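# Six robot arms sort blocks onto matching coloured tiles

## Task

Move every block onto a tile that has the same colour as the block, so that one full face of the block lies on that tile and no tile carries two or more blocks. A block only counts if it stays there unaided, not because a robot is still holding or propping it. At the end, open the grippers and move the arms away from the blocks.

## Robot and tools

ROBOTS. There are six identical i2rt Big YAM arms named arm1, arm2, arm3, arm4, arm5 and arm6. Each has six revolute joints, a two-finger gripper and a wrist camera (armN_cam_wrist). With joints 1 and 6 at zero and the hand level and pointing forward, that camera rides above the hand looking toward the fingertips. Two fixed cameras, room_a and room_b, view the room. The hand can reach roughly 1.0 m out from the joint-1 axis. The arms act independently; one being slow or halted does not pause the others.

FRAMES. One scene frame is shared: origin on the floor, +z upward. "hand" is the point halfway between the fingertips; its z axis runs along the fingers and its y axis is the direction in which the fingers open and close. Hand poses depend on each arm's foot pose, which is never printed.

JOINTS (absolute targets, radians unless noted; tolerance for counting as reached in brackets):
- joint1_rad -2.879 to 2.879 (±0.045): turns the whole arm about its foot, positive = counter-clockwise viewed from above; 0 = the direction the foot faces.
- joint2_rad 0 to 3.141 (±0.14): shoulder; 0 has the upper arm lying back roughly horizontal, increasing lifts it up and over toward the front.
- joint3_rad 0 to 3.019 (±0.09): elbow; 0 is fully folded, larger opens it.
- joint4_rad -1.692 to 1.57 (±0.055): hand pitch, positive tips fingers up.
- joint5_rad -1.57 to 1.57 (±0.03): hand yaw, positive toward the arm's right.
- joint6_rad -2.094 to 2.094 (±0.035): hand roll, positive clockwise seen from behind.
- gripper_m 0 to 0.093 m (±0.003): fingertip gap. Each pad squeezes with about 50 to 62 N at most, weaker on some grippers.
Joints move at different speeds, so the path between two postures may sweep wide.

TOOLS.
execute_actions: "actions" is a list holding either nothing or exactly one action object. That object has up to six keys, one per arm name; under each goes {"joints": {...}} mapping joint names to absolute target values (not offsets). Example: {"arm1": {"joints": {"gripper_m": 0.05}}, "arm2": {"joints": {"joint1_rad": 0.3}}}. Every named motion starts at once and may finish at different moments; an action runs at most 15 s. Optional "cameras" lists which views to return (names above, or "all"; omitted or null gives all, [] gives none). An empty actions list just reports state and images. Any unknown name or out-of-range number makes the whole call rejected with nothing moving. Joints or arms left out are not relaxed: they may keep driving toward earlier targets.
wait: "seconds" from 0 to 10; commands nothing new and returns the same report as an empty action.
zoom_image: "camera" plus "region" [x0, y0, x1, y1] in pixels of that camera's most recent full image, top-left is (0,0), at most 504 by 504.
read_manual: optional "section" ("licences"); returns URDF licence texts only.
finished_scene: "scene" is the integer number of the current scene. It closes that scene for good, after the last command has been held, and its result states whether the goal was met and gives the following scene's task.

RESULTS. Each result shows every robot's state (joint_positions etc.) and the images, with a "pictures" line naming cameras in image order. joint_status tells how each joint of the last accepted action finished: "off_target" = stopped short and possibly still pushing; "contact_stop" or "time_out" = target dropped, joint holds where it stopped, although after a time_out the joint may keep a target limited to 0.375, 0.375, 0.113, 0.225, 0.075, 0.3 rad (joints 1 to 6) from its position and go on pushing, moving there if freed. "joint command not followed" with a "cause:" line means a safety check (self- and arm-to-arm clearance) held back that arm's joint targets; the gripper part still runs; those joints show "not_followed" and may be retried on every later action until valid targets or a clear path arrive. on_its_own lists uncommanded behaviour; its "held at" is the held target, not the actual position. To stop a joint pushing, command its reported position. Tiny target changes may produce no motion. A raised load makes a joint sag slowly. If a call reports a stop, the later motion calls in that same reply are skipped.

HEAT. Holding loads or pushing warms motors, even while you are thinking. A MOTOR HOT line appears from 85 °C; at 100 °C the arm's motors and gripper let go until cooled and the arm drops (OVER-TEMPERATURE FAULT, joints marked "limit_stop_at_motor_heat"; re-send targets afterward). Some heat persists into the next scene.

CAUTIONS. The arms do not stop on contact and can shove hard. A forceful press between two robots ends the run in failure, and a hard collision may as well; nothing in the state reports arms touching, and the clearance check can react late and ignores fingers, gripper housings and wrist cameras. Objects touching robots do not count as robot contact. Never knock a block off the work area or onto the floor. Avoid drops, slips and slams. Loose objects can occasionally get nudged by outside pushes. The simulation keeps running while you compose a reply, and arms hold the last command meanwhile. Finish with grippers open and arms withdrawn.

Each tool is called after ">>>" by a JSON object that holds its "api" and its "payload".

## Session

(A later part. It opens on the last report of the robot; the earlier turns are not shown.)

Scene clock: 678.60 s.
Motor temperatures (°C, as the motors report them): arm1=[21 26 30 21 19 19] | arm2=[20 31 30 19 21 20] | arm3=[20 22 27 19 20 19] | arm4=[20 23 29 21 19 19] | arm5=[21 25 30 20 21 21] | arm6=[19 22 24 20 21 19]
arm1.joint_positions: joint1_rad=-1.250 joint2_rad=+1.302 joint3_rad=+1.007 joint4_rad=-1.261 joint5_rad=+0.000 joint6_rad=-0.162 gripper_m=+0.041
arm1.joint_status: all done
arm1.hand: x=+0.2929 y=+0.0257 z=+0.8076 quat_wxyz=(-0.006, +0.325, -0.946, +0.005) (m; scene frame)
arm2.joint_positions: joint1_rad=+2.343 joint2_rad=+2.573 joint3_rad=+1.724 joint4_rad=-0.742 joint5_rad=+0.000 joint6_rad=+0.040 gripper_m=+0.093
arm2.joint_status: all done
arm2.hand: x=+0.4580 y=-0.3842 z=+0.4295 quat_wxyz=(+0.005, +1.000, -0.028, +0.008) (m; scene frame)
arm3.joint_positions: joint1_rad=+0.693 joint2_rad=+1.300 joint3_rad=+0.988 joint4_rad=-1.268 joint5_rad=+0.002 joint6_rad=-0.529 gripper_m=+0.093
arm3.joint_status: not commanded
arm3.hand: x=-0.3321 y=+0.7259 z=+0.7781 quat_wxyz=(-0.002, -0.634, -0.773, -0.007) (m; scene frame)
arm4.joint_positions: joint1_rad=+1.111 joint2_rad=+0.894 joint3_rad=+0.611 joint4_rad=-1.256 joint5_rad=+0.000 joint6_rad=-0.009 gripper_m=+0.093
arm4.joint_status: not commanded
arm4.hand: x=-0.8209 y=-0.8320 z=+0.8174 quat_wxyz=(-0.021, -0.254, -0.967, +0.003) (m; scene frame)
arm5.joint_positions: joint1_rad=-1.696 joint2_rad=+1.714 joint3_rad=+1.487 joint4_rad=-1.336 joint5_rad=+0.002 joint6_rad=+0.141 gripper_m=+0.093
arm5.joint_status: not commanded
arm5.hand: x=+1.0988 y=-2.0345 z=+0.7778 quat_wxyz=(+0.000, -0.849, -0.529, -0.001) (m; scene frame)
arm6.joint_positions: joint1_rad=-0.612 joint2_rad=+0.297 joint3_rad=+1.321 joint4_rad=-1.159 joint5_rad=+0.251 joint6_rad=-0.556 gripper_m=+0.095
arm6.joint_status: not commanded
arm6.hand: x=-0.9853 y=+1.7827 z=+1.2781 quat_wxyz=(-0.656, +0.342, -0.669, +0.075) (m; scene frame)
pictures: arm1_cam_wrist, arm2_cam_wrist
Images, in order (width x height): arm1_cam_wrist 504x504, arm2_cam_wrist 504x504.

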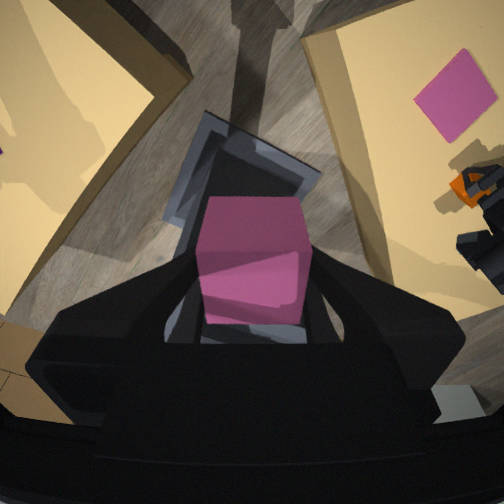

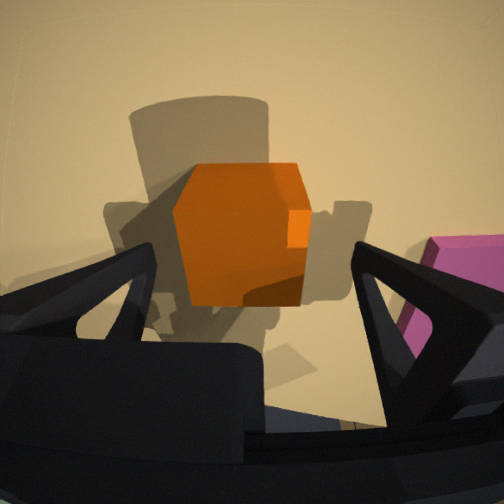

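>>> {"api": "execute_actions", "payload": {"actions": [{"arm2": {"joints": {"joint4_rad": -0.69, "gripper_m": 0.035}}}], "cameras": ["arm2_cam_wrist"]}}

Scene clock: 694.67 s.
Motor temperatures (°C, as the motors report them): arm1=[21 26 30 21 19 19] | arm2=[20 32 30 19 21 20] | arm3=[20 22 27 19 20 19] | arm4=[20 23 29 21 19 19] | arm5=[21 25 29 20 21 21] | arm6=[19 22 24 20 21 19]
arm1.joint_positions: joint1_rad=-1.250 joint2_rad=+1.302 joint3_rad=+1.007 joint4_rad=-1.261 joint5_rad=+0.000 joint6_rad=-0.163 gripper_m=+0.041
arm1.joint_status: not commanded
arm1.hand: x=+0.2929 y=+0.0257 z=+0.8076 quat_wxyz=(-0.006, +0.325, -0.946, +0.005) (m; scene frame)
arm2.joint_positions: joint1_rad=+2.343 joint2_rad=+2.573 joint3_rad=+1.724 joint4_rad=-0.709 joint5_rad=-0.001 joint6_rad=+0.039 gripper_m=+0.048
arm2.joint_status: gripper_m off_target (ended at +0.048, target +0.035); the others done
arm2.hand: x=+0.4499 y=-0.3842 z=+0.4295 quat_wxyz=(+0.005, +1.000, -0.027, -0.008) (m; scene frame)
arm3.joint_positions: joint1_rad=+0.693 joint2_rad=+1.300 joint3_rad=+0.988 joint4_rad=-1.268 joint5_rad=+0.002 joint6_rad=-0.529 gripper_m=+0.093
arm3.joint_status: not commanded
arm3.hand: x=-0.3321 y=+0.7259 z=+0.7781 quat_wxyz=(-0.002, -0.634, -0.773, -0.007) (m; scene frame)
arm4.joint_positions: joint1_rad=+1.111 joint2_rad=+0.894 joint3_rad=+0.611 joint4_rad=-1.256 joint5_rad=+0.000 joint6_rad=-0.009 gripper_m=+0.093
arm4.joint_status: not commanded
arm4.hand: x=-0.8209 y=-0.8320 z=+0.8174 quat_wxyz=(-0.021, -0.254, -0.967, +0.003) (m; scene frame)
arm5.joint_positions: joint1_rad=-1.696 joint2_rad=+1.714 joint3_rad=+1.487 joint4_rad=-1.336 joint5_rad=+0.002 joint6_rad=+0.141 gripper_m=+0.093
arm5.joint_status: not commanded
arm5.hand: x=+1.0988 y=-2.0345 z=+0.7778 quat_wxyz=(+0.000, -0.849, -0.529, -0.001) (m; scene frame)
arm6.joint_positions: joint1_rad=-0.612 joint2_rad=+0.297 joint3_rad=+1.321 joint4_rad=-1.159 joint5_rad=+0.251 joint6_rad=-0.556 gripper_m=+0.095
arm6.joint_status: not commanded
arm6.hand: x=-0.9853 y=+1.7827 z=+1.2781 quat_wxyz=(-0.656, +0.342, -0.669, +0.075) (m; scene frame)
pictures: arm2_cam_wrist
Images, in order (width x height): arm2_cam_wrist 504x504.

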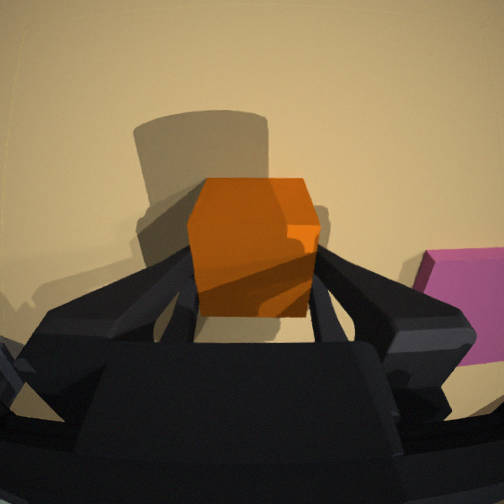

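>>> {"api": "execute_actions", "payload": {"actions": [{"arm2": {"joints": {"joint1_rad": -0.85, "joint2_rad": 1.83, "joint3_rad": 1.23, "joint4_rad": -0.95, "joint6_rad": -0.5}}}], "cameras": ["arm1_cam_wrist", "arm2_cam_wrist", "room_a"]}}

Scene clock: 753.60 s.
Motor temperatures (°C, as the motors report them): arm1=[21 25 30 21 19 19] | arm2=[20 33 29 19 21 20] | arm3=[20 22 27 19 20 19] | arm4=[20 22 29 21 19 19] | arm5=[21 26 30 20 21 21] | arm6=[19 22 24 20 21 19]
arm1.joint_positions: joint1_rad=-1.250 joint2_rad=+1.302 joint3_rad=+1.007 joint4_rad=-1.261 joint5_rad=+0.000 joint6_rad=-0.163 gripper_m=+0.041
arm1.joint_status: not commanded
arm1.hand: x=+0.2929 y=+0.0257 z=+0.8076 quat_wxyz=(-0.006, +0.325, -0.946, +0.005) (m; scene frame)
arm2.joint_positions: joint1_rad=-0.856 joint2_rad=+1.836 joint3_rad=+1.232 joint4_rad=-0.936 joint5_rad=+0.000 joint6_rad=-0.490 gripper_m=+0.048
arm2.joint_status: all done
arm2.hand: x=+1.5909 y=-0.4295 z=+0.6959 quat_wxyz=(-0.011, +0.207, -0.978, +0.008) (m; scene frame)
arm3.joint_positions: joint1_rad=+0.693 joint2_rad=+1.300 joint3_rad=+0.988 joint4_rad=-1.268 joint5_rad=+0.002 joint6_rad=-0.529 gripper_m=+0.093
arm3.joint_status: not commanded
arm3.hand: x=-0.3321 y=+0.7259 z=+0.7781 quat_wxyz=(-0.002, -0.634, -0.773, -0.007) (m; scene frame)
arm4.joint_positions: joint1_rad=+1.111 joint2_rad=+0.894 joint3_rad=+0.611 joint4_rad=-1.256 joint5_rad=+0.000 joint6_rad=-0.009 gripper_m=+0.093
arm4.joint_status: not commanded
arm4.hand: x=-0.8209 y=-0.8320 z=+0.8174 quat_wxyz=(-0.021, -0.254, -0.967, +0.003) (m; scene frame)
arm5.joint_positions: joint1_rad=-1.696 joint2_rad=+1.714 joint3_rad=+1.487 joint4_rad=-1.336 joint5_rad=+0.002 joint6_rad=+0.141 gripper_m=+0.093
arm5.joint_status: not commanded
arm5.hand: x=+1.0988 y=-2.0345 z=+0.7778 quat_wxyz=(+0.000, -0.849, -0.529, -0.001) (m; scene frame)
arm6.joint_positions: joint1_rad=-0.612 joint2_rad=+0.297 joint3_rad=+1.321 joint4_rad=-1.159 joint5_rad=+0.251 joint6_rad=-0.556 gripper_m=+0.095
arm6.joint_status: not commanded
arm6.hand: x=-0.9853 y=+1.7827 z=+1.2781 quat_wxyz=(-0.656, +0.342, -0.669, +0.075) (m; scene frame)
pictures: arm1_cam_wrist, arm2_cam_wrist, room_a
Images, in order (width x height): arm1_cam_wrist 504x504, arm2_cam_wrist 504x504, room_a 504x504.

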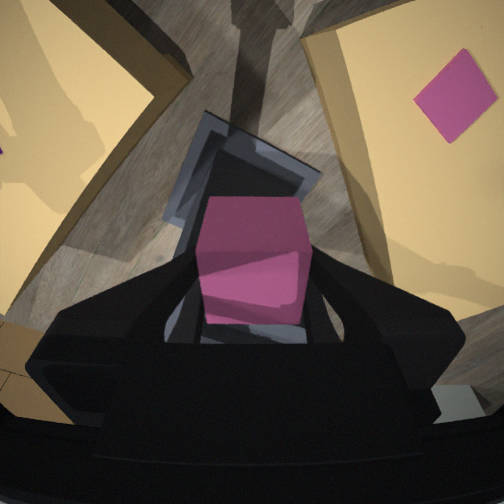

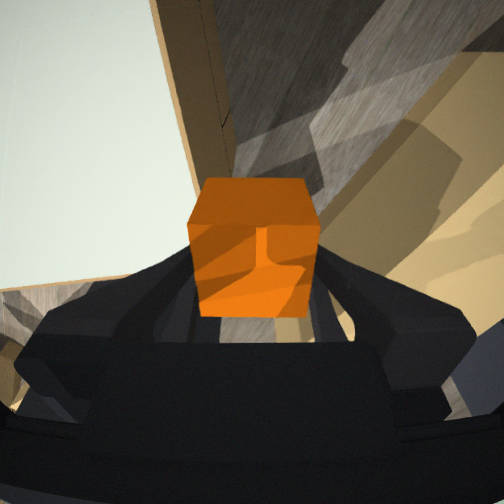

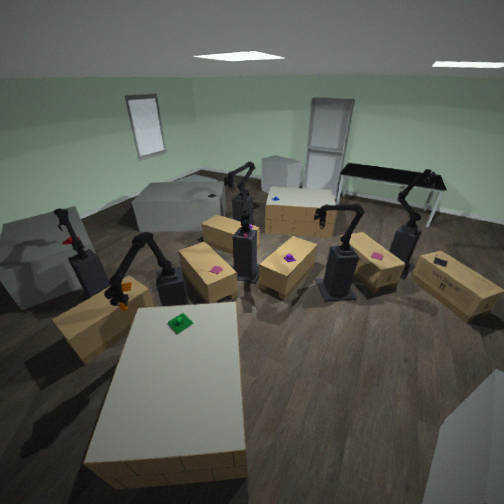

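>>> {"api": "execute_actions", "payload": {"actions": [{"arm2": {"joints": {"joint1_rad": -2.09, "joint2_rad": 2.38, "joint3_rad": 1.49, "joint4_rad": -0.608, "joint6_rad": -0.5}}, "arm1": {"joints": {"joint1_rad": -1.889, "joint2_rad": 2.295, "joint3_rad": 1.366, "joint4_rad": -0.648, "joint6_rad": -0.12}}}], "cameras": ["arm1_cam_wrist", "arm2_cam_wrist"]}}

Scene clock: 776.40 s.
Motor temperatures (°C, as the motors report them): arm1=[21 25 30 21 19 19] | arm2=[20 32 29 19 21 20] | arm3=[20 22 27 19 20 19] | arm4=[20 22 30 21 19 19] | arm5=[21 26 30 20 21 21] | arm6=[19 22 24 20 21 19]
arm1.joint_positions: joint1_rad=-1.889 joint2_rad=+2.297 joint3_rad=+1.351 joint4_rad=-0.656 joint5_rad=+0.001 joint6_rad=-0.126 gripper_m=+0.041
arm1.joint_status: all done
arm1.hand: x=+0.5160 y=-0.2235 z=+0.4675 quat_wxyz=(+0.014, -0.007, -1.000, +0.004) (m; scene frame)
arm2.joint_positions: joint1_rad=-2.100 joint2_rad=+2.405 joint3_rad=+1.486 joint4_rad=-0.614 joint5_rad=+0.003 joint6_rad=-0.492 gripper_m=+0.048
arm2.joint_status: all done
arm2.hand: x=+1.2300 y=-0.9645 z=+0.4725 quat_wxyz=(-0.011, -0.401, -0.916, +0.021) (m; scene frame)
arm3.joint_positions: joint1_rad=+0.693 joint2_rad=+1.300 joint3_rad=+0.988 joint4_rad=-1.268 joint5_rad=+0.002 joint6_rad=-0.529 gripper_m=+0.093
arm3.joint_status: not commanded
arm3.hand: x=-0.3321 y=+0.7259 z=+0.7781 quat_wxyz=(-0.002, -0.634, -0.773, -0.007) (m; scene frame)
arm4.joint_positions: joint1_rad=+1.111 joint2_rad=+0.894 joint3_rad=+0.611 joint4_rad=-1.256 joint5_rad=+0.000 joint6_rad=-0.009 gripper_m=+0.093
arm4.joint_status: not commanded
arm4.hand: x=-0.8209 y=-0.8320 z=+0.8174 quat_wxyz=(-0.021, -0.254, -0.967, +0.003) (m; scene frame)
arm5.joint_positions: joint1_rad=-1.696 joint2_rad=+1.714 joint3_rad=+1.487 joint4_rad=-1.336 joint5_rad=+0.002 joint6_rad=+0.141 gripper_m=+0.093
arm5.joint_status: not commanded
arm5.hand: x=+1.0988 y=-2.0345 z=+0.7778 quat_wxyz=(+0.000, -0.849, -0.529, -0.001) (m; scene frame)
arm6.joint_positions: joint1_rad=-0.612 joint2_rad=+0.297 joint3_rad=+1.321 joint4_rad=-1.159 joint5_rad=+0.251 joint6_rad=-0.556 gripper_m=+0.095
arm6.joint_status: not commanded
arm6.hand: x=-0.9853 y=+1.7827 z=+1.2781 quat_wxyz=(-0.656, +0.342, -0.669, +0.075) (m; scene frame)
pictures: arm1_cam_wrist, arm2_cam_wrist
Images, in order (width x height): arm1_cam_wrist 504x504, arm2_cam_wrist 504x504.

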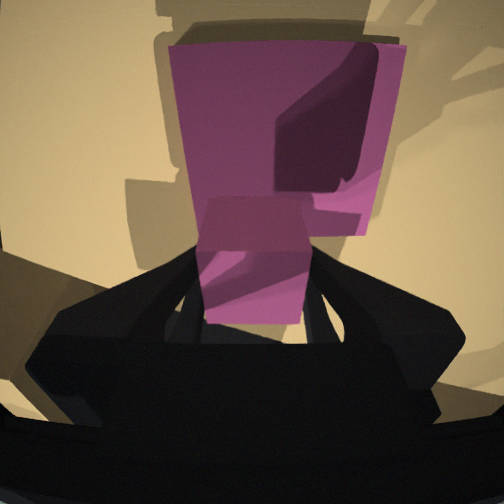

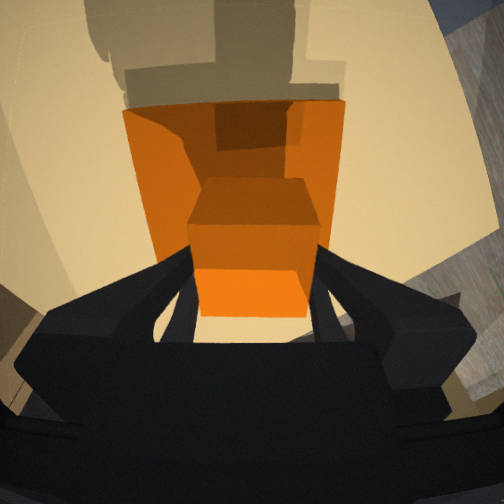

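>>> {"api": "execute_actions", "payload": {"actions": [{"arm2": {"joints": {"joint2_rad": 2.457, "joint4_rad": -0.585}}, "arm1": {"joints": {"joint1_rad": -1.921, "joint2_rad": 2.406, "joint3_rad": 1.484, "joint6_rad": -0.15}}}], "cameras": ["arm1_cam_wrist", "arm2_cam_wrist"]}}

Scene clock: 797.13 s.
Motor temperatures (°C, as the motors report them): arm1=[21 27 30 21 19 19] | arm2=[20 32 28 19 21 20] | arm3=[20 22 27 19 20 19] | arm4=[20 22 30 21 19 19] | arm5=[21 26 30 20 21 21] | arm6=[19 22 24 20 21 19]
arm1.joint_positions: joint1_rad=-1.918 joint2_rad=+2.398 joint3_rad=+1.459 joint4_rad=-0.651 joint5_rad=+0.001 joint6_rad=-0.142 gripper_m=+0.041
arm1.joint_status: all done
arm1.hand: x=+0.5410 y=-0.2442 z=+0.4375 quat_wxyz=(+0.008, -0.013, -1.000, +0.004) (m; scene frame)
arm2.joint_positions: joint1_rad=-2.100 joint2_rad=+2.456 joint3_rad=+1.486 joint4_rad=-0.600 joint5_rad=+0.003 joint6_rad=-0.492 gripper_m=+0.048
arm2.joint_status: all done
arm2.hand: x=+1.2261 y=-0.9503 z=+0.4438 quat_wxyz=(+0.001, -0.401, -0.916, +0.007) (m; scene frame)
arm3.joint_positions: joint1_rad=+0.693 joint2_rad=+1.300 joint3_rad=+0.988 joint4_rad=-1.268 joint5_rad=+0.002 joint6_rad=-0.529 gripper_m=+0.093
arm3.joint_status: not commanded
arm3.hand: x=-0.3321 y=+0.7259 z=+0.7781 quat_wxyz=(-0.002, -0.634, -0.773, -0.007) (m; scene frame)
arm4.joint_positions: joint1_rad=+1.111 joint2_rad=+0.894 joint3_rad=+0.611 joint4_rad=-1.256 joint5_rad=+0.000 joint6_rad=-0.009 gripper_m=+0.093
arm4.joint_status: not commanded
arm4.hand: x=-0.8209 y=-0.8320 z=+0.8174 quat_wxyz=(-0.021, -0.254, -0.967, +0.003) (m; scene frame)
arm5.joint_positions: joint1_rad=-1.696 joint2_rad=+1.714 joint3_rad=+1.487 joint4_rad=-1.336 joint5_rad=+0.002 joint6_rad=+0.141 gripper_m=+0.093
arm5.joint_status: not commanded
arm5.hand: x=+1.0988 y=-2.0345 z=+0.7778 quat_wxyz=(+0.000, -0.849, -0.529, -0.001) (m; scene frame)
arm6.joint_positions: joint1_rad=-0.612 joint2_rad=+0.297 joint3_rad=+1.321 joint4_rad=-1.159 joint5_rad=+0.251 joint6_rad=-0.556 gripper_m=+0.095
arm6.joint_status: not commanded
arm6.hand: x=-0.9853 y=+1.7827 z=+1.2781 quat_wxyz=(-0.656, +0.342, -0.669, +0.075) (m; scene frame)
pictures: arm1_cam_wrist, arm2_cam_wrist
Images, in order (width x height): arm1_cam_wrist 504x504, arm2_cam_wrist 504x504.

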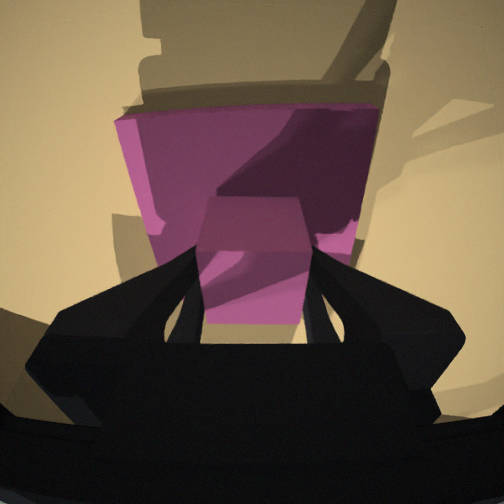

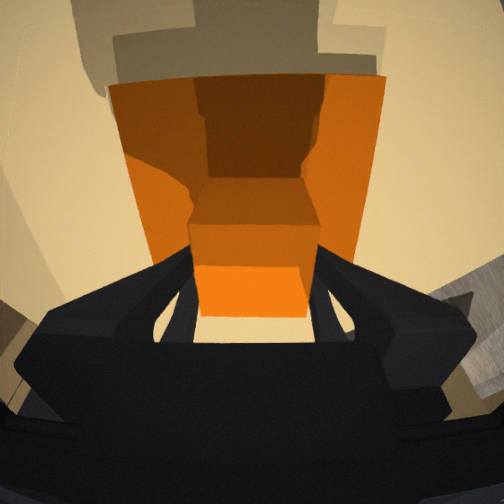

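>>> {"api": "zoom_image", "payload": {"camera": "arm1_cam_wrist", "region": [160, 140, 360, 280]}}

>>> {"api": "zoom_image", "payload": {"camera": "arm2_cam_wrist", "region": [100, 60, 400, 280]}}

Region (160, 140, 360, 280) of arm1_cam_wrist's 504x504 image, scaled by 2.520, with more detail than that image has; it fills the top 353 rows of this view, and the rest is white.

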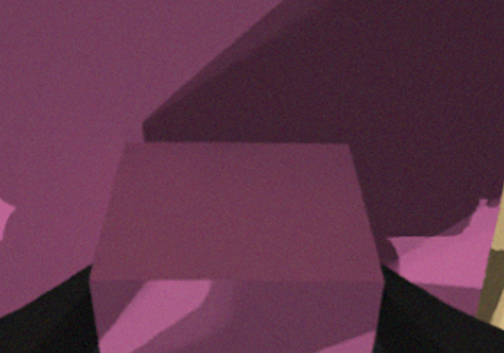

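Region (100, 60, 400, 280) of arm2_cam_wrist's 504x504 image, scaled by 1.680, with more detail than that image has; it fills the top 370 rows of this view, and the rest is white.

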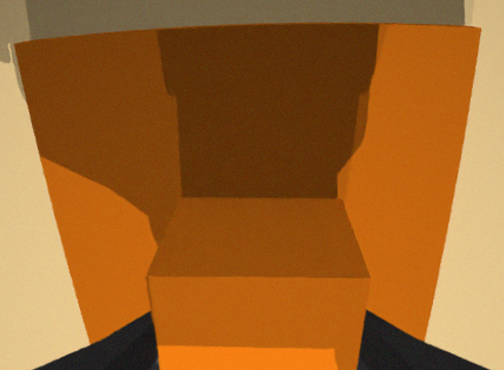

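>>> {"api": "execute_actions", "payload": {"actions": [{"arm2": {"joints": {"joint2_rad": 2.472}}, "arm1": {"joints": {"gripper_m": 0.08}}}], "cameras": ["arm1_cam_wrist", "arm2_cam_wrist"]}}

Scene clock: 814.43 s.
Motor temperatures (°C, as the motors report them): arm1=[21 27 30 21 19 19] | arm2=[20 32 28 19 21 20] | arm3=[20 22 27 19 20 19] | arm4=[20 22 30 21 19 19] | arm5=[21 26 30 20 21 21] | arm6=[19 22 24 20 21 19]
arm1.joint_positions: joint1_rad=-1.918 joint2_rad=+2.398 joint3_rad=+1.459 joint4_rad=-0.651 joint5_rad=+0.001 joint6_rad=-0.143 gripper_m=+0.080
arm1.joint_status: all done
arm1.hand: x=+0.5410 y=-0.2442 z=+0.4375 quat_wxyz=(+0.008, -0.013, -1.000, +0.004) (m; scene frame)
arm2.joint_positions: joint1_rad=-2.100 joint2_rad=+2.457 joint3_rad=+1.486 joint4_rad=-0.600 joint5_rad=+0.003 joint6_rad=-0.492 gripper_m=+0.048
arm2.joint_status: all done
arm2.hand: x=+1.2261 y=-0.9500 z=+0.4434 quat_wxyz=(+0.001, -0.401, -0.916, +0.006) (m; scene frame)
arm3.joint_positions: joint1_rad=+0.693 joint2_rad=+1.300 joint3_rad=+0.988 joint4_rad=-1.268 joint5_rad=+0.002 joint6_rad=-0.529 gripper_m=+0.093
arm3.joint_status: not commanded
arm3.hand: x=-0.3321 y=+0.7259 z=+0.7781 quat_wxyz=(-0.002, -0.634, -0.773, -0.007) (m; scene frame)
arm4.joint_positions: joint1_rad=+1.111 joint2_rad=+0.894 joint3_rad=+0.611 joint4_rad=-1.256 joint5_rad=+0.000 joint6_rad=-0.009 gripper_m=+0.093
arm4.joint_status: not commanded
arm4.hand: x=-0.8209 y=-0.8320 z=+0.8174 quat_wxyz=(-0.021, -0.254, -0.967, +0.003) (m; scene frame)
arm5.joint_positions: joint1_rad=-1.696 joint2_rad=+1.714 joint3_rad=+1.487 joint4_rad=-1.336 joint5_rad=+0.002 joint6_rad=+0.141 gripper_m=+0.093
arm5.joint_status: not commanded
arm5.hand: x=+1.0988 y=-2.0345 z=+0.7778 quat_wxyz=(+0.000, -0.849, -0.529, -0.001) (m; scene frame)
arm6.joint_positions: joint1_rad=-0.612 joint2_rad=+0.297 joint3_rad=+1.321 joint4_rad=-1.159 joint5_rad=+0.251 joint6_rad=-0.556 gripper_m=+0.095
arm6.joint_status: not commanded
arm6.hand: x=-0.9853 y=+1.7827 z=+1.2781 quat_wxyz=(-0.656, +0.342, -0.669, +0.075) (m; scene frame)
pictures: arm1_cam_wrist, arm2_cam_wrist
Images, in order (width x height): arm1_cam_wrist 504x504, arm2_cam_wrist 504x504.

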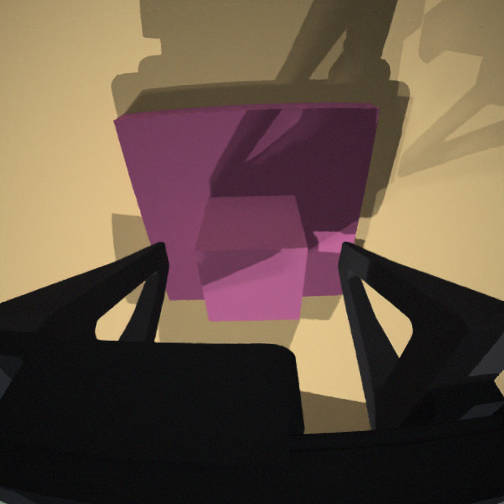

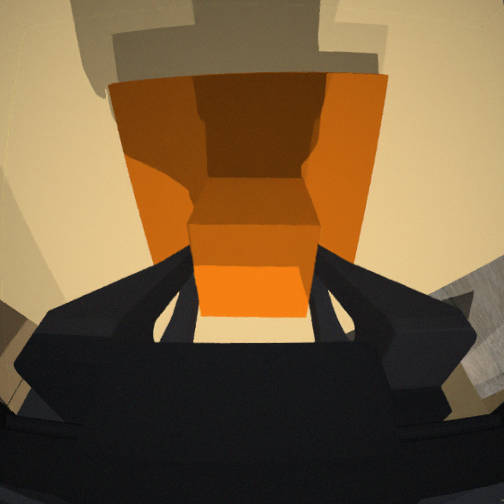

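>>> {"api": "execute_actions", "payload": {"actions": [{"arm2": {"joints": {"joint2_rad": 2.483}}, "arm1": {"joints": {"joint2_rad": 2.1, "joint4_rad": -0.95}}}], "cameras": ["arm1_cam_wrist", "arm2_cam_wrist"]}}

Scene clock: 818.20 s.
Motor temperatures (°C, as the motors report them): arm1=[21 27 30 21 19 19] | arm2=[20 32 28 19 21 20] | arm3=[20 22 27 19 20 19] | arm4=[20 22 30 21 19 19] | arm5=[21 26 30 20 21 21] | arm6=[19 22 24 20 21 19]
arm1.joint_positions: joint1_rad=-1.918 joint2_rad=+2.092 joint3_rad=+1.473 joint4_rad=-0.943 joint5_rad=+0.001 joint6_rad=-0.143 gripper_m=+0.080
arm1.joint_status: all done
arm1.hand: x=+0.5556 y=-0.2448 z=+0.6124 quat_wxyz=(-0.006, -0.013, -1.000, +0.007) (m; scene frame)
arm2.joint_positions: joint1_rad=-2.100 joint2_rad=+2.461 joint3_rad=+1.486 joint4_rad=-0.599 joint5_rad=+0.002 joint6_rad=-0.492 gripper_m=+0.048
arm2.joint_status: all done
arm2.hand: x=+1.2259 y=-0.9485 z=+0.4407 quat_wxyz=(+0.002, -0.401, -0.916, +0.004) (m; scene frame)
arm3.joint_positions: joint1_rad=+0.693 joint2_rad=+1.300 joint3_rad=+0.988 joint4_rad=-1.268 joint5_rad=+0.002 joint6_rad=-0.529 gripper_m=+0.093
arm3.joint_status: not commanded
arm3.hand: x=-0.3321 y=+0.7259 z=+0.7781 quat_wxyz=(-0.002, -0.634, -0.773, -0.007) (m; scene frame)
arm4.joint_positions: joint1_rad=+1.111 joint2_rad=+0.894 joint3_rad=+0.611 joint4_rad=-1.256 joint5_rad=+0.000 joint6_rad=-0.009 gripper_m=+0.093
arm4.joint_status: not commanded
arm4.hand: x=-0.8209 y=-0.8320 z=+0.8174 quat_wxyz=(-0.021, -0.254, -0.967, +0.003) (m; scene frame)
arm5.joint_positions: joint1_rad=-1.696 joint2_rad=+1.714 joint3_rad=+1.487 joint4_rad=-1.336 joint5_rad=+0.002 joint6_rad=+0.141 gripper_m=+0.093
arm5.joint_status: not commanded
arm5.hand: x=+1.0988 y=-2.0345 z=+0.7778 quat_wxyz=(+0.000, -0.849, -0.529, -0.001) (m; scene frame)
arm6.joint_positions: joint1_rad=-0.612 joint2_rad=+0.297 joint3_rad=+1.321 joint4_rad=-1.159 joint5_rad=+0.251 joint6_rad=-0.556 gripper_m=+0.095
arm6.joint_status: not commanded
arm6.hand: x=-0.9853 y=+1.7827 z=+1.2781 quat_wxyz=(-0.656, +0.342, -0.669, +0.075) (m; scene frame)
pictures: arm1_cam_wrist, arm2_cam_wrist
Images, in order (width x height): arm1_cam_wrist 504x504, arm2_cam_wrist 504x504.

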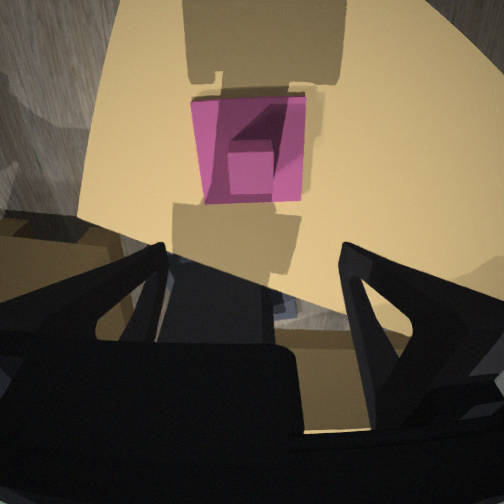

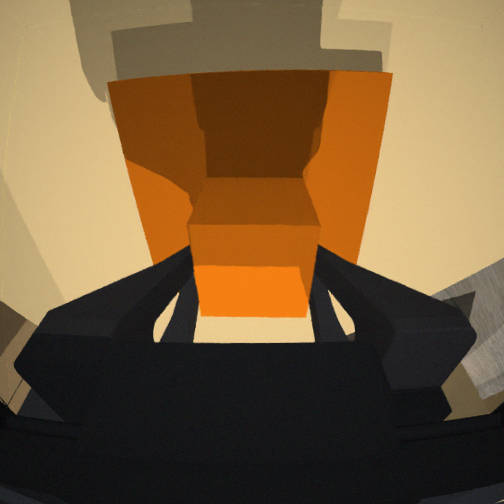

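>>> {"api": "execute_actions", "payload": {"actions": [{"arm2": {"joints": {"joint2_rad": 2.461, "gripper_m": 0.085}}}], "cameras": []}}

>>> {"api": "execute_actions", "payload": {"actions": [{"arm2": {"joints": {"joint2_rad": 2.2, "joint4_rad": -0.86}}}]}}

Scene clock: 823.13 s.
Motor temperatures (°C, as the motors report them): arm1=[21 27 30 21 19 19] | arm2=[20 32 28 19 21 20] | arm3=[20 22 27 19 20 19] | arm4=[20 22 30 21 19 19] | arm5=[21 26 30 20 21 21] | arm6=[19 22 24 20 21 19]
arm1.joint_positions: joint1_rad=-1.918 joint2_rad=+2.092 joint3_rad=+1.473 joint4_rad=-0.943 joint5_rad=+0.001 joint6_rad=-0.143 gripper_m=+0.080
arm1.joint_status: not commanded
arm1.hand: x=+0.5556 y=-0.2448 z=+0.6124 quat_wxyz=(-0.006, -0.013, -1.000, +0.007) (m; scene frame)
arm2.joint_positions: joint1_rad=-2.100 joint2_rad=+2.461 joint3_rad=+1.486 joint4_rad=-0.599 joint5_rad=+0.002 joint6_rad=-0.492 gripper_m=+0.085
arm2.joint_status: all done
arm2.hand: x=+1.2259 y=-0.9485 z=+0.4407 quat_wxyz=(+0.002, -0.401, -0.916, +0.004) (m; scene frame)
arm3.joint_positions: joint1_rad=+0.693 joint2_rad=+1.300 joint3_rad=+0.988 joint4_rad=-1.268 joint5_rad=+0.002 joint6_rad=-0.529 gripper_m=+0.093
arm3.joint_status: not commanded
arm3.hand: x=-0.3321 y=+0.7259 z=+0.7781 quat_wxyz=(-0.002, -0.634, -0.773, -0.007) (m; scene frame)
arm4.joint_positions: joint1_rad=+1.111 joint2_rad=+0.894 joint3_rad=+0.611 joint4_rad=-1.256 joint5_rad=+0.000 joint6_rad=-0.009 gripper_m=+0.093
arm4.joint_status: not commanded
arm4.hand: x=-0.8209 y=-0.8320 z=+0.8174 quat_wxyz=(-0.021, -0.254, -0.967, +0.003) (m; scene frame)
arm5.joint_positions: joint1_rad=-1.696 joint2_rad=+1.714 joint3_rad=+1.487 joint4_rad=-1.336 joint5_rad=+0.002 joint6_rad=+0.141 gripper_m=+0.093
arm5.joint_status: not commanded
arm5.hand: x=+1.0988 y=-2.0345 z=+0.7778 quat_wxyz=(+0.000, -0.849, -0.529, -0.001) (m; scene frame)
arm6.joint_positions: joint1_rad=-0.612 joint2_rad=+0.297 joint3_rad=+1.321 joint4_rad=-1.159 joint5_rad=+0.251 joint6_rad=-0.556 gripper_m=+0.095
arm6.joint_status: not commanded
arm6.hand: x=-0.9853 y=+1.7827 z=+1.2781 quat_wxyz=(-0.656, +0.342, -0.669, +0.075) (m; scene frame)
pictures: none
No camera images: the call's "cameras" was empty. Leave "cameras" out to get every camera's image.

Scene clock: 824.30 s.
Motor temperatures (°C, as the motors report them): arm1=[21 27 30 21 19 19] | arm2=[20 32 28 19 21 20] | arm3=[20 22 27 19 20 19] | arm4=[20 22 30 21 19 19] | arm5=[21 26 30 20 21 21] | arm6=[19 22 24 20 21 19]
arm1.joint_positions: joint1_rad=-1.918 joint2_rad=+2.092 joint3_rad=+1.473 joint4_rad=-0.943 joint5_rad=+0.001 joint6_rad=-0.143 gripper_m=+0.080
arm1.joint_status: not commanded
arm1.hand: x=+0.5556 y=-0.2448 z=+0.6124 quat_wxyz=(-0.006, -0.013, -1.000, +0.007) (m; scene frame)
arm2.joint_positions: joint1_rad=-2.100 joint2_rad=+2.184 joint3_rad=+1.480 joint4_rad=-0.846 joint5_rad=+0.002 joint6_rad=-0.492 gripper_m=+0.085
arm2.joint_status: all done
arm2.hand: x=+1.2314 y=-0.9658 z=+0.5952 quat_wxyz=(-0.006, -0.401, -0.916, +0.014) (m; scene frame)
arm3.joint_positions: joint1_rad=+0.693 joint2_rad=+1.300 joint3_rad=+0.988 joint4_rad=-1.268 joint5_rad=+0.002 joint6_rad=-0.529 gripper_m=+0.093
arm3.joint_status: not commanded
arm3.hand: x=-0.3321 y=+0.7259 z=+0.7781 quat_wxyz=(-0.002, -0.634, -0.773, -0.007) (m; scene frame)
arm4.joint_positions: joint1_rad=+1.111 joint2_rad=+0.894 joint3_rad=+0.611 joint4_rad=-1.256 joint5_rad=+0.000 joint6_rad=-0.009 gripper_m=+0.093
arm4.joint_status: not commanded
arm4.hand: x=-0.8209 y=-0.8320 z=+0.8174 quat_wxyz=(-0.021, -0.254, -0.967, +0.003) (m; scene frame)
arm5.joint_positions: joint1_rad=-1.696 joint2_rad=+1.714 joint3_rad=+1.487 joint4_rad=-1.336 joint5_rad=+0.002 joint6_rad=+0.141 gripper_m=+0.093
arm5.joint_status: not commanded
arm5.hand: x=+1.0988 y=-2.0345 z=+0.7778 quat_wxyz=(+0.000, -0.849, -0.529, -0.001) (m; scene frame)
arm6.joint_positions: joint1_rad=-0.612 joint2_rad=+0.297 joint3_rad=+1.321 joint4_rad=-1.159 joint5_rad=+0.251 joint6_rad=-0.556 gripper_m=+0.095
arm6.joint_status: not commanded
arm6.hand: x=-0.9853 y=+1.7827 z=+1.2781 quat_wxyz=(-0.656, +0.342, -0.669, +0.075) (m; scene frame)
pictures: arm1_cam_wrist, arm2_cam_wrist, arm3_cam_wrist, arm4_cam_wrist, arm5_cam_wrist, arm6_cam_wrist, room_a, room_b
Images, in order (width x height): arm1_cam_wrist 504x504, arm2_cam_wrist 504x504, arm3_cam_wrist 504x504, arm4_cam_wrist 504x504, arm5_cam_wrist 504x504, arm6_cam_wrist 504x504, room_a 504x504, room_b 504x504.

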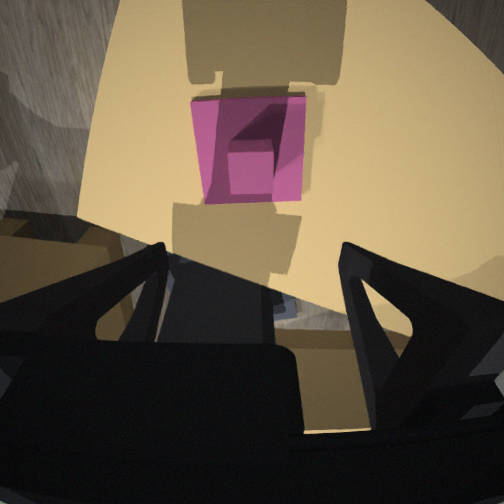

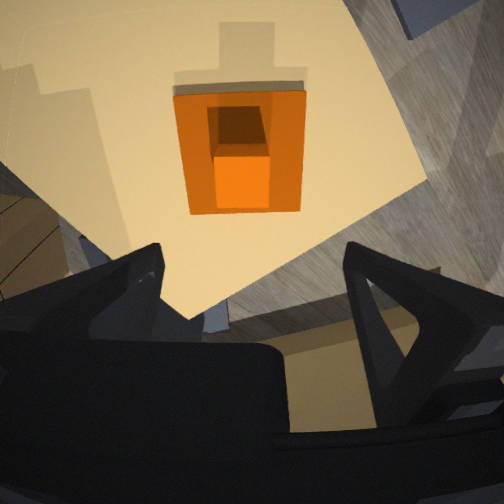

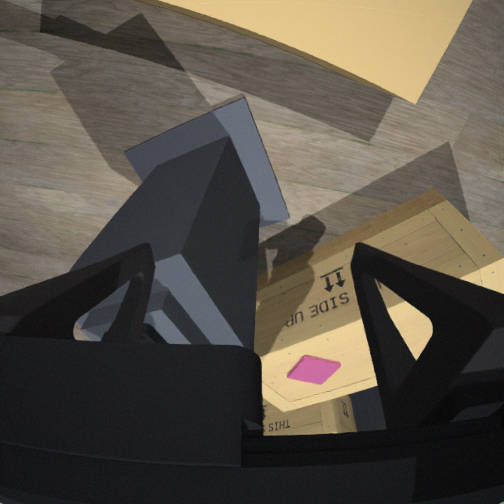

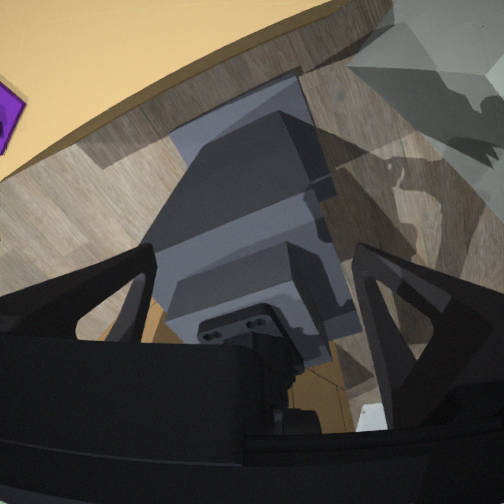

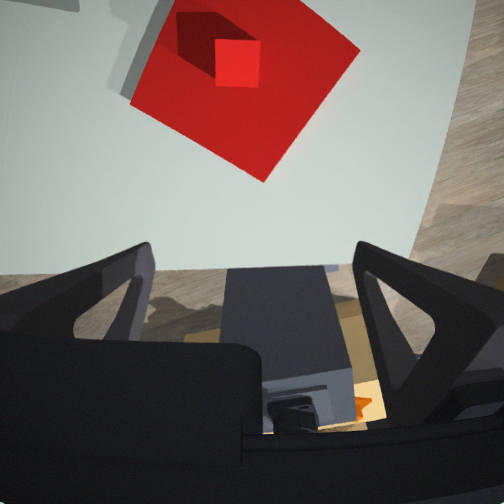

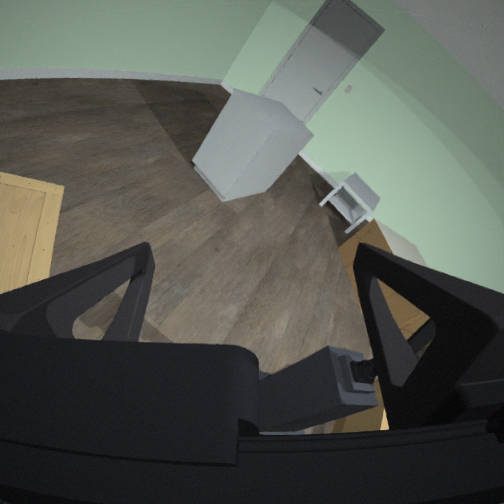

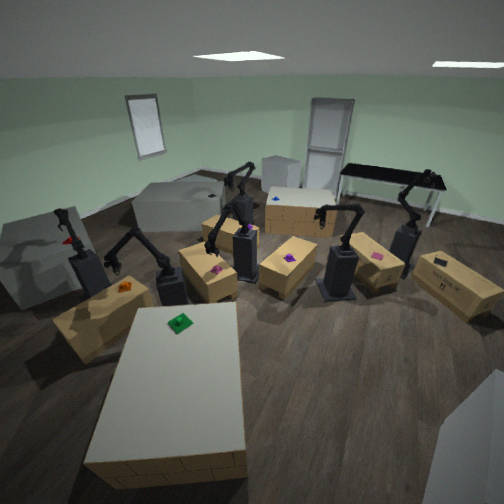

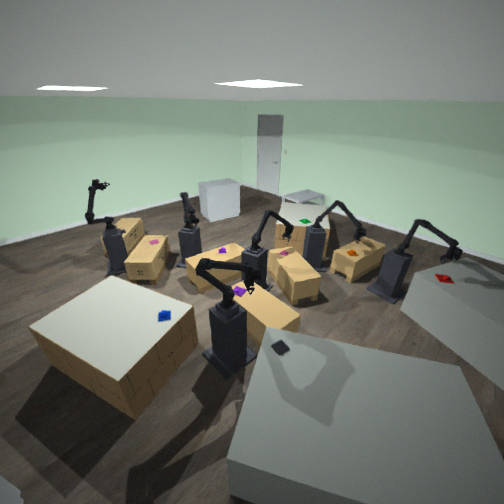

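Both placed. Quick verification of the other blocks by zoom.

>>> {"api": "zoom_image", "payload": {"camera": "room_b", "region": [130, 230, 310, 370]}}

>>> {"api": "zoom_image", "payload": {"camera": "room_a", "region": [150, 180, 470, 345]}}

Region (130, 230, 310, 370) of room_b's 504x504 image, scaled by 2.800, with more detail than that image has.

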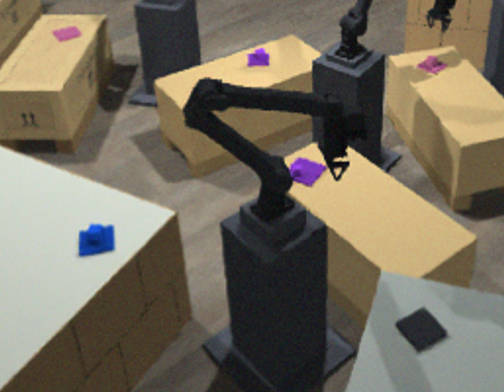

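Region (150, 180, 470, 345) of room_a's 504x504 image, scaled by 1.575, with more detail than that image has; it fills the top 260 rows of this view, and the rest is white.

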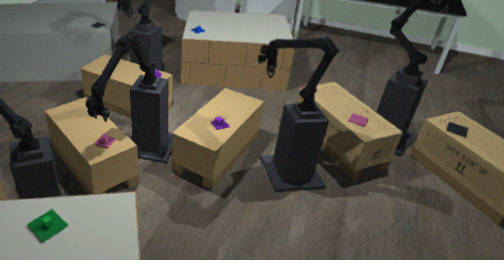

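>>> {"api": "zoom_image", "payload": {"camera": "room_b", "region": [145, 240, 265, 330]}}

Region (145, 240, 265, 330) of room_b's 504x504 image, scaled by 4.200, with more detail than that image has; it fills the top 378 rows of this view, and the rest is white.

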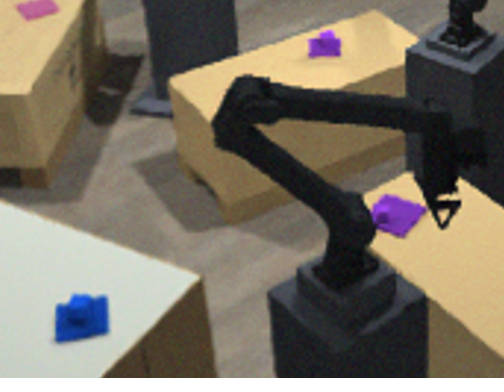

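>>> {"api": "execute_actions", "payload": {"actions": [{"arm4": {"joints": {"joint1_rad": 1.7}}}], "cameras": ["arm4_cam_wrist", "room_b"]}}

Scene clock: 835.27 s.
Motor temperatures (°C, as the motors report them): arm1=[21 27 30 21 19 19] | arm2=[20 32 28 19 21 20] | arm3=[20 22 27 19 20 19] | arm4=[20 22 30 21 19 19] | arm5=[21 26 30 20 21 21] | arm6=[19 22 24 20 21 19]
arm1.joint_positions: joint1_rad=-1.918 joint2_rad=+2.092 joint3_rad=+1.473 joint4_rad=-0.943 joint5_rad=+0.001 joint6_rad=-0.143 gripper_m=+0.080
arm1.joint_status: not commanded
arm1.hand: x=+0.5556 y=-0.2448 z=+0.6124 quat_wxyz=(-0.006, -0.013, -1.000, +0.007) (m; scene frame)
arm2.joint_positions: joint1_rad=-2.100 joint2_rad=+2.184 joint3_rad=+1.480 joint4_rad=-0.846 joint5_rad=+0.002 joint6_rad=-0.492 gripper_m=+0.085
arm2.joint_status: not commanded
arm2.hand: x=+1.2314 y=-0.9658 z=+0.5952 quat_wxyz=(-0.006, -0.401, -0.916, +0.014) (m; scene frame)
arm3.joint_positions: joint1_rad=+0.693 joint2_rad=+1.300 joint3_rad=+0.988 joint4_rad=-1.268 joint5_rad=+0.002 joint6_rad=-0.529 gripper_m=+0.093
arm3.joint_status: not commanded
arm3.hand: x=-0.3321 y=+0.7259 z=+0.7781 quat_wxyz=(-0.002, -0.634, -0.773, -0.007) (m; scene frame)
arm4.joint_positions: joint1_rad=+1.689 joint2_rad=+0.894 joint3_rad=+0.611 joint4_rad=-1.256 joint5_rad=+0.000 joint6_rad=-0.008 gripper_m=+0.093
arm4.joint_status: all done
arm4.hand: x=-0.7928 y=-0.7144 z=+0.8177 quat_wxyz=(-0.022, +0.032, -0.999, +0.000) (m; scene frame)
arm5.joint_positions: joint1_rad=-1.696 joint2_rad=+1.714 joint3_rad=+1.487 joint4_rad=-1.336 joint5_rad=+0.002 joint6_rad=+0.141 gripper_m=+0.093
arm5.joint_status: not commanded
arm5.hand: x=+1.0988 y=-2.0345 z=+0.7778 quat_wxyz=(+0.000, -0.849, -0.529, -0.001) (m; scene frame)
arm6.joint_positions: joint1_rad=-0.612 joint2_rad=+0.297 joint3_rad=+1.321 joint4_rad=-1.159 joint5_rad=+0.251 joint6_rad=-0.556 gripper_m=+0.095
arm6.joint_status: not commanded
arm6.hand: x=-0.9853 y=+1.7827 z=+1.2781 quat_wxyz=(-0.656, +0.342, -0.669, +0.075) (m; scene frame)
pictures: arm4_cam_wrist, room_b
Images, in order (width x height): arm4_cam_wrist 504x504, room_b 504x504.

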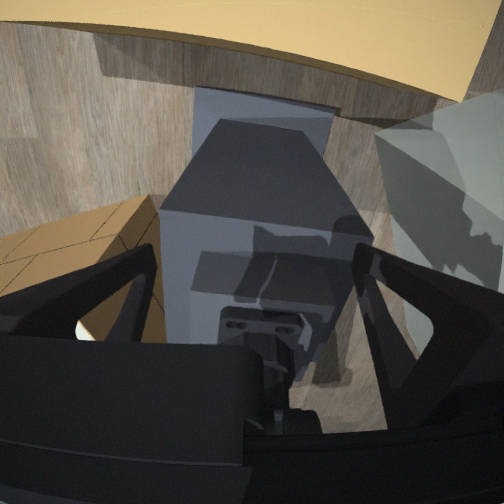

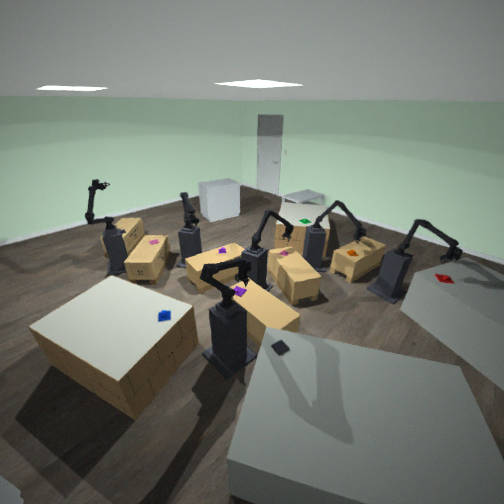

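>>> {"api": "zoom_image", "payload": {"camera": "room_b", "region": [215, 272, 265, 310]}}

Region (215, 272, 265, 310) of room_b's 504x504 image, scaled by 10.080, with more detail than that image has; it fills the top 383 rows of this view, and the rest is white.

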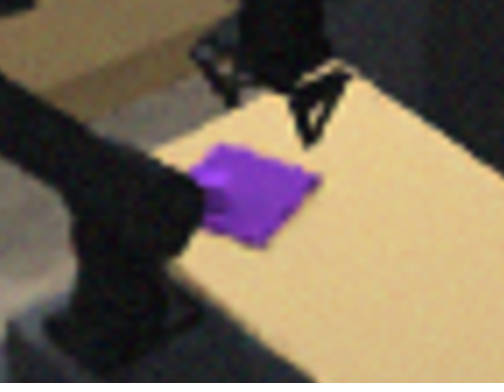

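>>> {"api": "execute_actions", "payload": {"actions": [{"arm4": {"joints": {"joint1_rad": 2.15, "joint4_rad": -0.6}}}], "cameras": ["arm4_cam_wrist"]}}

Scene clock: 842.23 s.
Motor temperatures (°C, as the motors report them): arm1=[21 27 30 21 19 19] | arm2=[20 32 28 19 21 20] | arm3=[20 22 27 19 20 19] | arm4=[20 22 30 21 19 19] | arm5=[21 26 30 20 21 21] | arm6=[19 22 24 20 21 19]
arm1.joint_positions: joint1_rad=-1.918 joint2_rad=+2.092 joint3_rad=+1.473 joint4_rad=-0.943 joint5_rad=+0.001 joint6_rad=-0.143 gripper_m=+0.080
arm1.joint_status: not commanded
arm1.hand: x=+0.5556 y=-0.2448 z=+0.6124 quat_wxyz=(-0.006, -0.013, -1.000, +0.007) (m; scene frame)
arm2.joint_positions: joint1_rad=-2.100 joint2_rad=+2.184 joint3_rad=+1.480 joint4_rad=-0.846 joint5_rad=+0.002 joint6_rad=-0.492 gripper_m=+0.085
arm2.joint_status: not commanded
arm2.hand: x=+1.2314 y=-0.9658 z=+0.5952 quat_wxyz=(-0.006, -0.401, -0.916, +0.014) (m; scene frame)
arm3.joint_positions: joint1_rad=+0.693 joint2_rad=+1.300 joint3_rad=+0.988 joint4_rad=-1.268 joint5_rad=+0.002 joint6_rad=-0.529 gripper_m=+0.093
arm3.joint_status: not commanded
arm3.hand: x=-0.3321 y=+0.7259 z=+0.7781 quat_wxyz=(-0.002, -0.634, -0.773, -0.007) (m; scene frame)
arm4.joint_positions: joint1_rad=+2.140 joint2_rad=+0.894 joint3_rad=+0.611 joint4_rad=-0.623 joint5_rad=+0.000 joint6_rad=-0.007 gripper_m=+0.093
arm4.joint_status: all done
arm4.hand: x=-0.6938 y=-0.5532 z=+0.8709 quat_wxyz=(-0.322, +0.241, -0.912, -0.079) (m; scene frame)
arm5.joint_positions: joint1_rad=-1.696 joint2_rad=+1.714 joint3_rad=+1.487 joint4_rad=-1.336 joint5_rad=+0.002 joint6_rad=+0.141 gripper_m=+0.093
arm5.joint_status: not commanded
arm5.hand: x=+1.0988 y=-2.0345 z=+0.7778 quat_wxyz=(+0.000, -0.849, -0.529, -0.001) (m; scene frame)
arm6.joint_positions: joint1_rad=-0.612 joint2_rad=+0.297 joint3_rad=+1.321 joint4_rad=-1.159 joint5_rad=+0.251 joint6_rad=-0.556 gripper_m=+0.095
arm6.joint_status: not commanded
arm6.hand: x=-0.9853 y=+1.7827 z=+1.2781 quat_wxyz=(-0.656, +0.342, -0.669, +0.075) (m; scene frame)
pictures: arm4_cam_wrist
Images, in order (width x height): arm4_cam_wrist 504x504.

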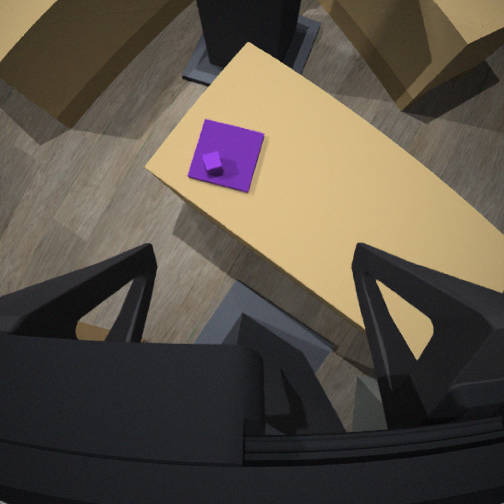

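>>> {"api": "zoom_image", "payload": {"camera": "arm4_cam_wrist", "region": [170, 105, 280, 205]}}

Region (170, 105, 280, 205) of arm4_cam_wrist's 504x504 image, scaled by 4.582, with more detail than that image has; it fills the top 458 rows of this view, and the rest is white.

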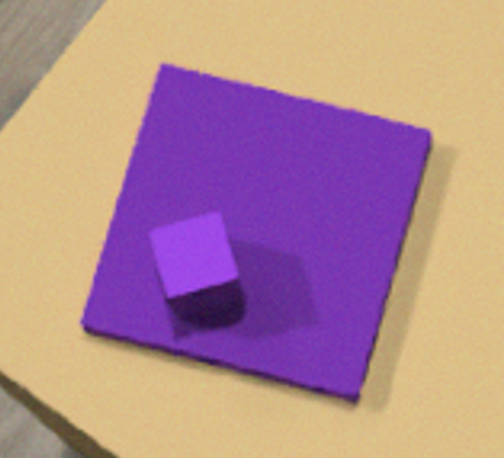

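The small purple block is fully on its tile, so everything is in place.

>>> {"api": "finished_scene", "payload": {"scene": 2}}

The scene is finished: the task was done.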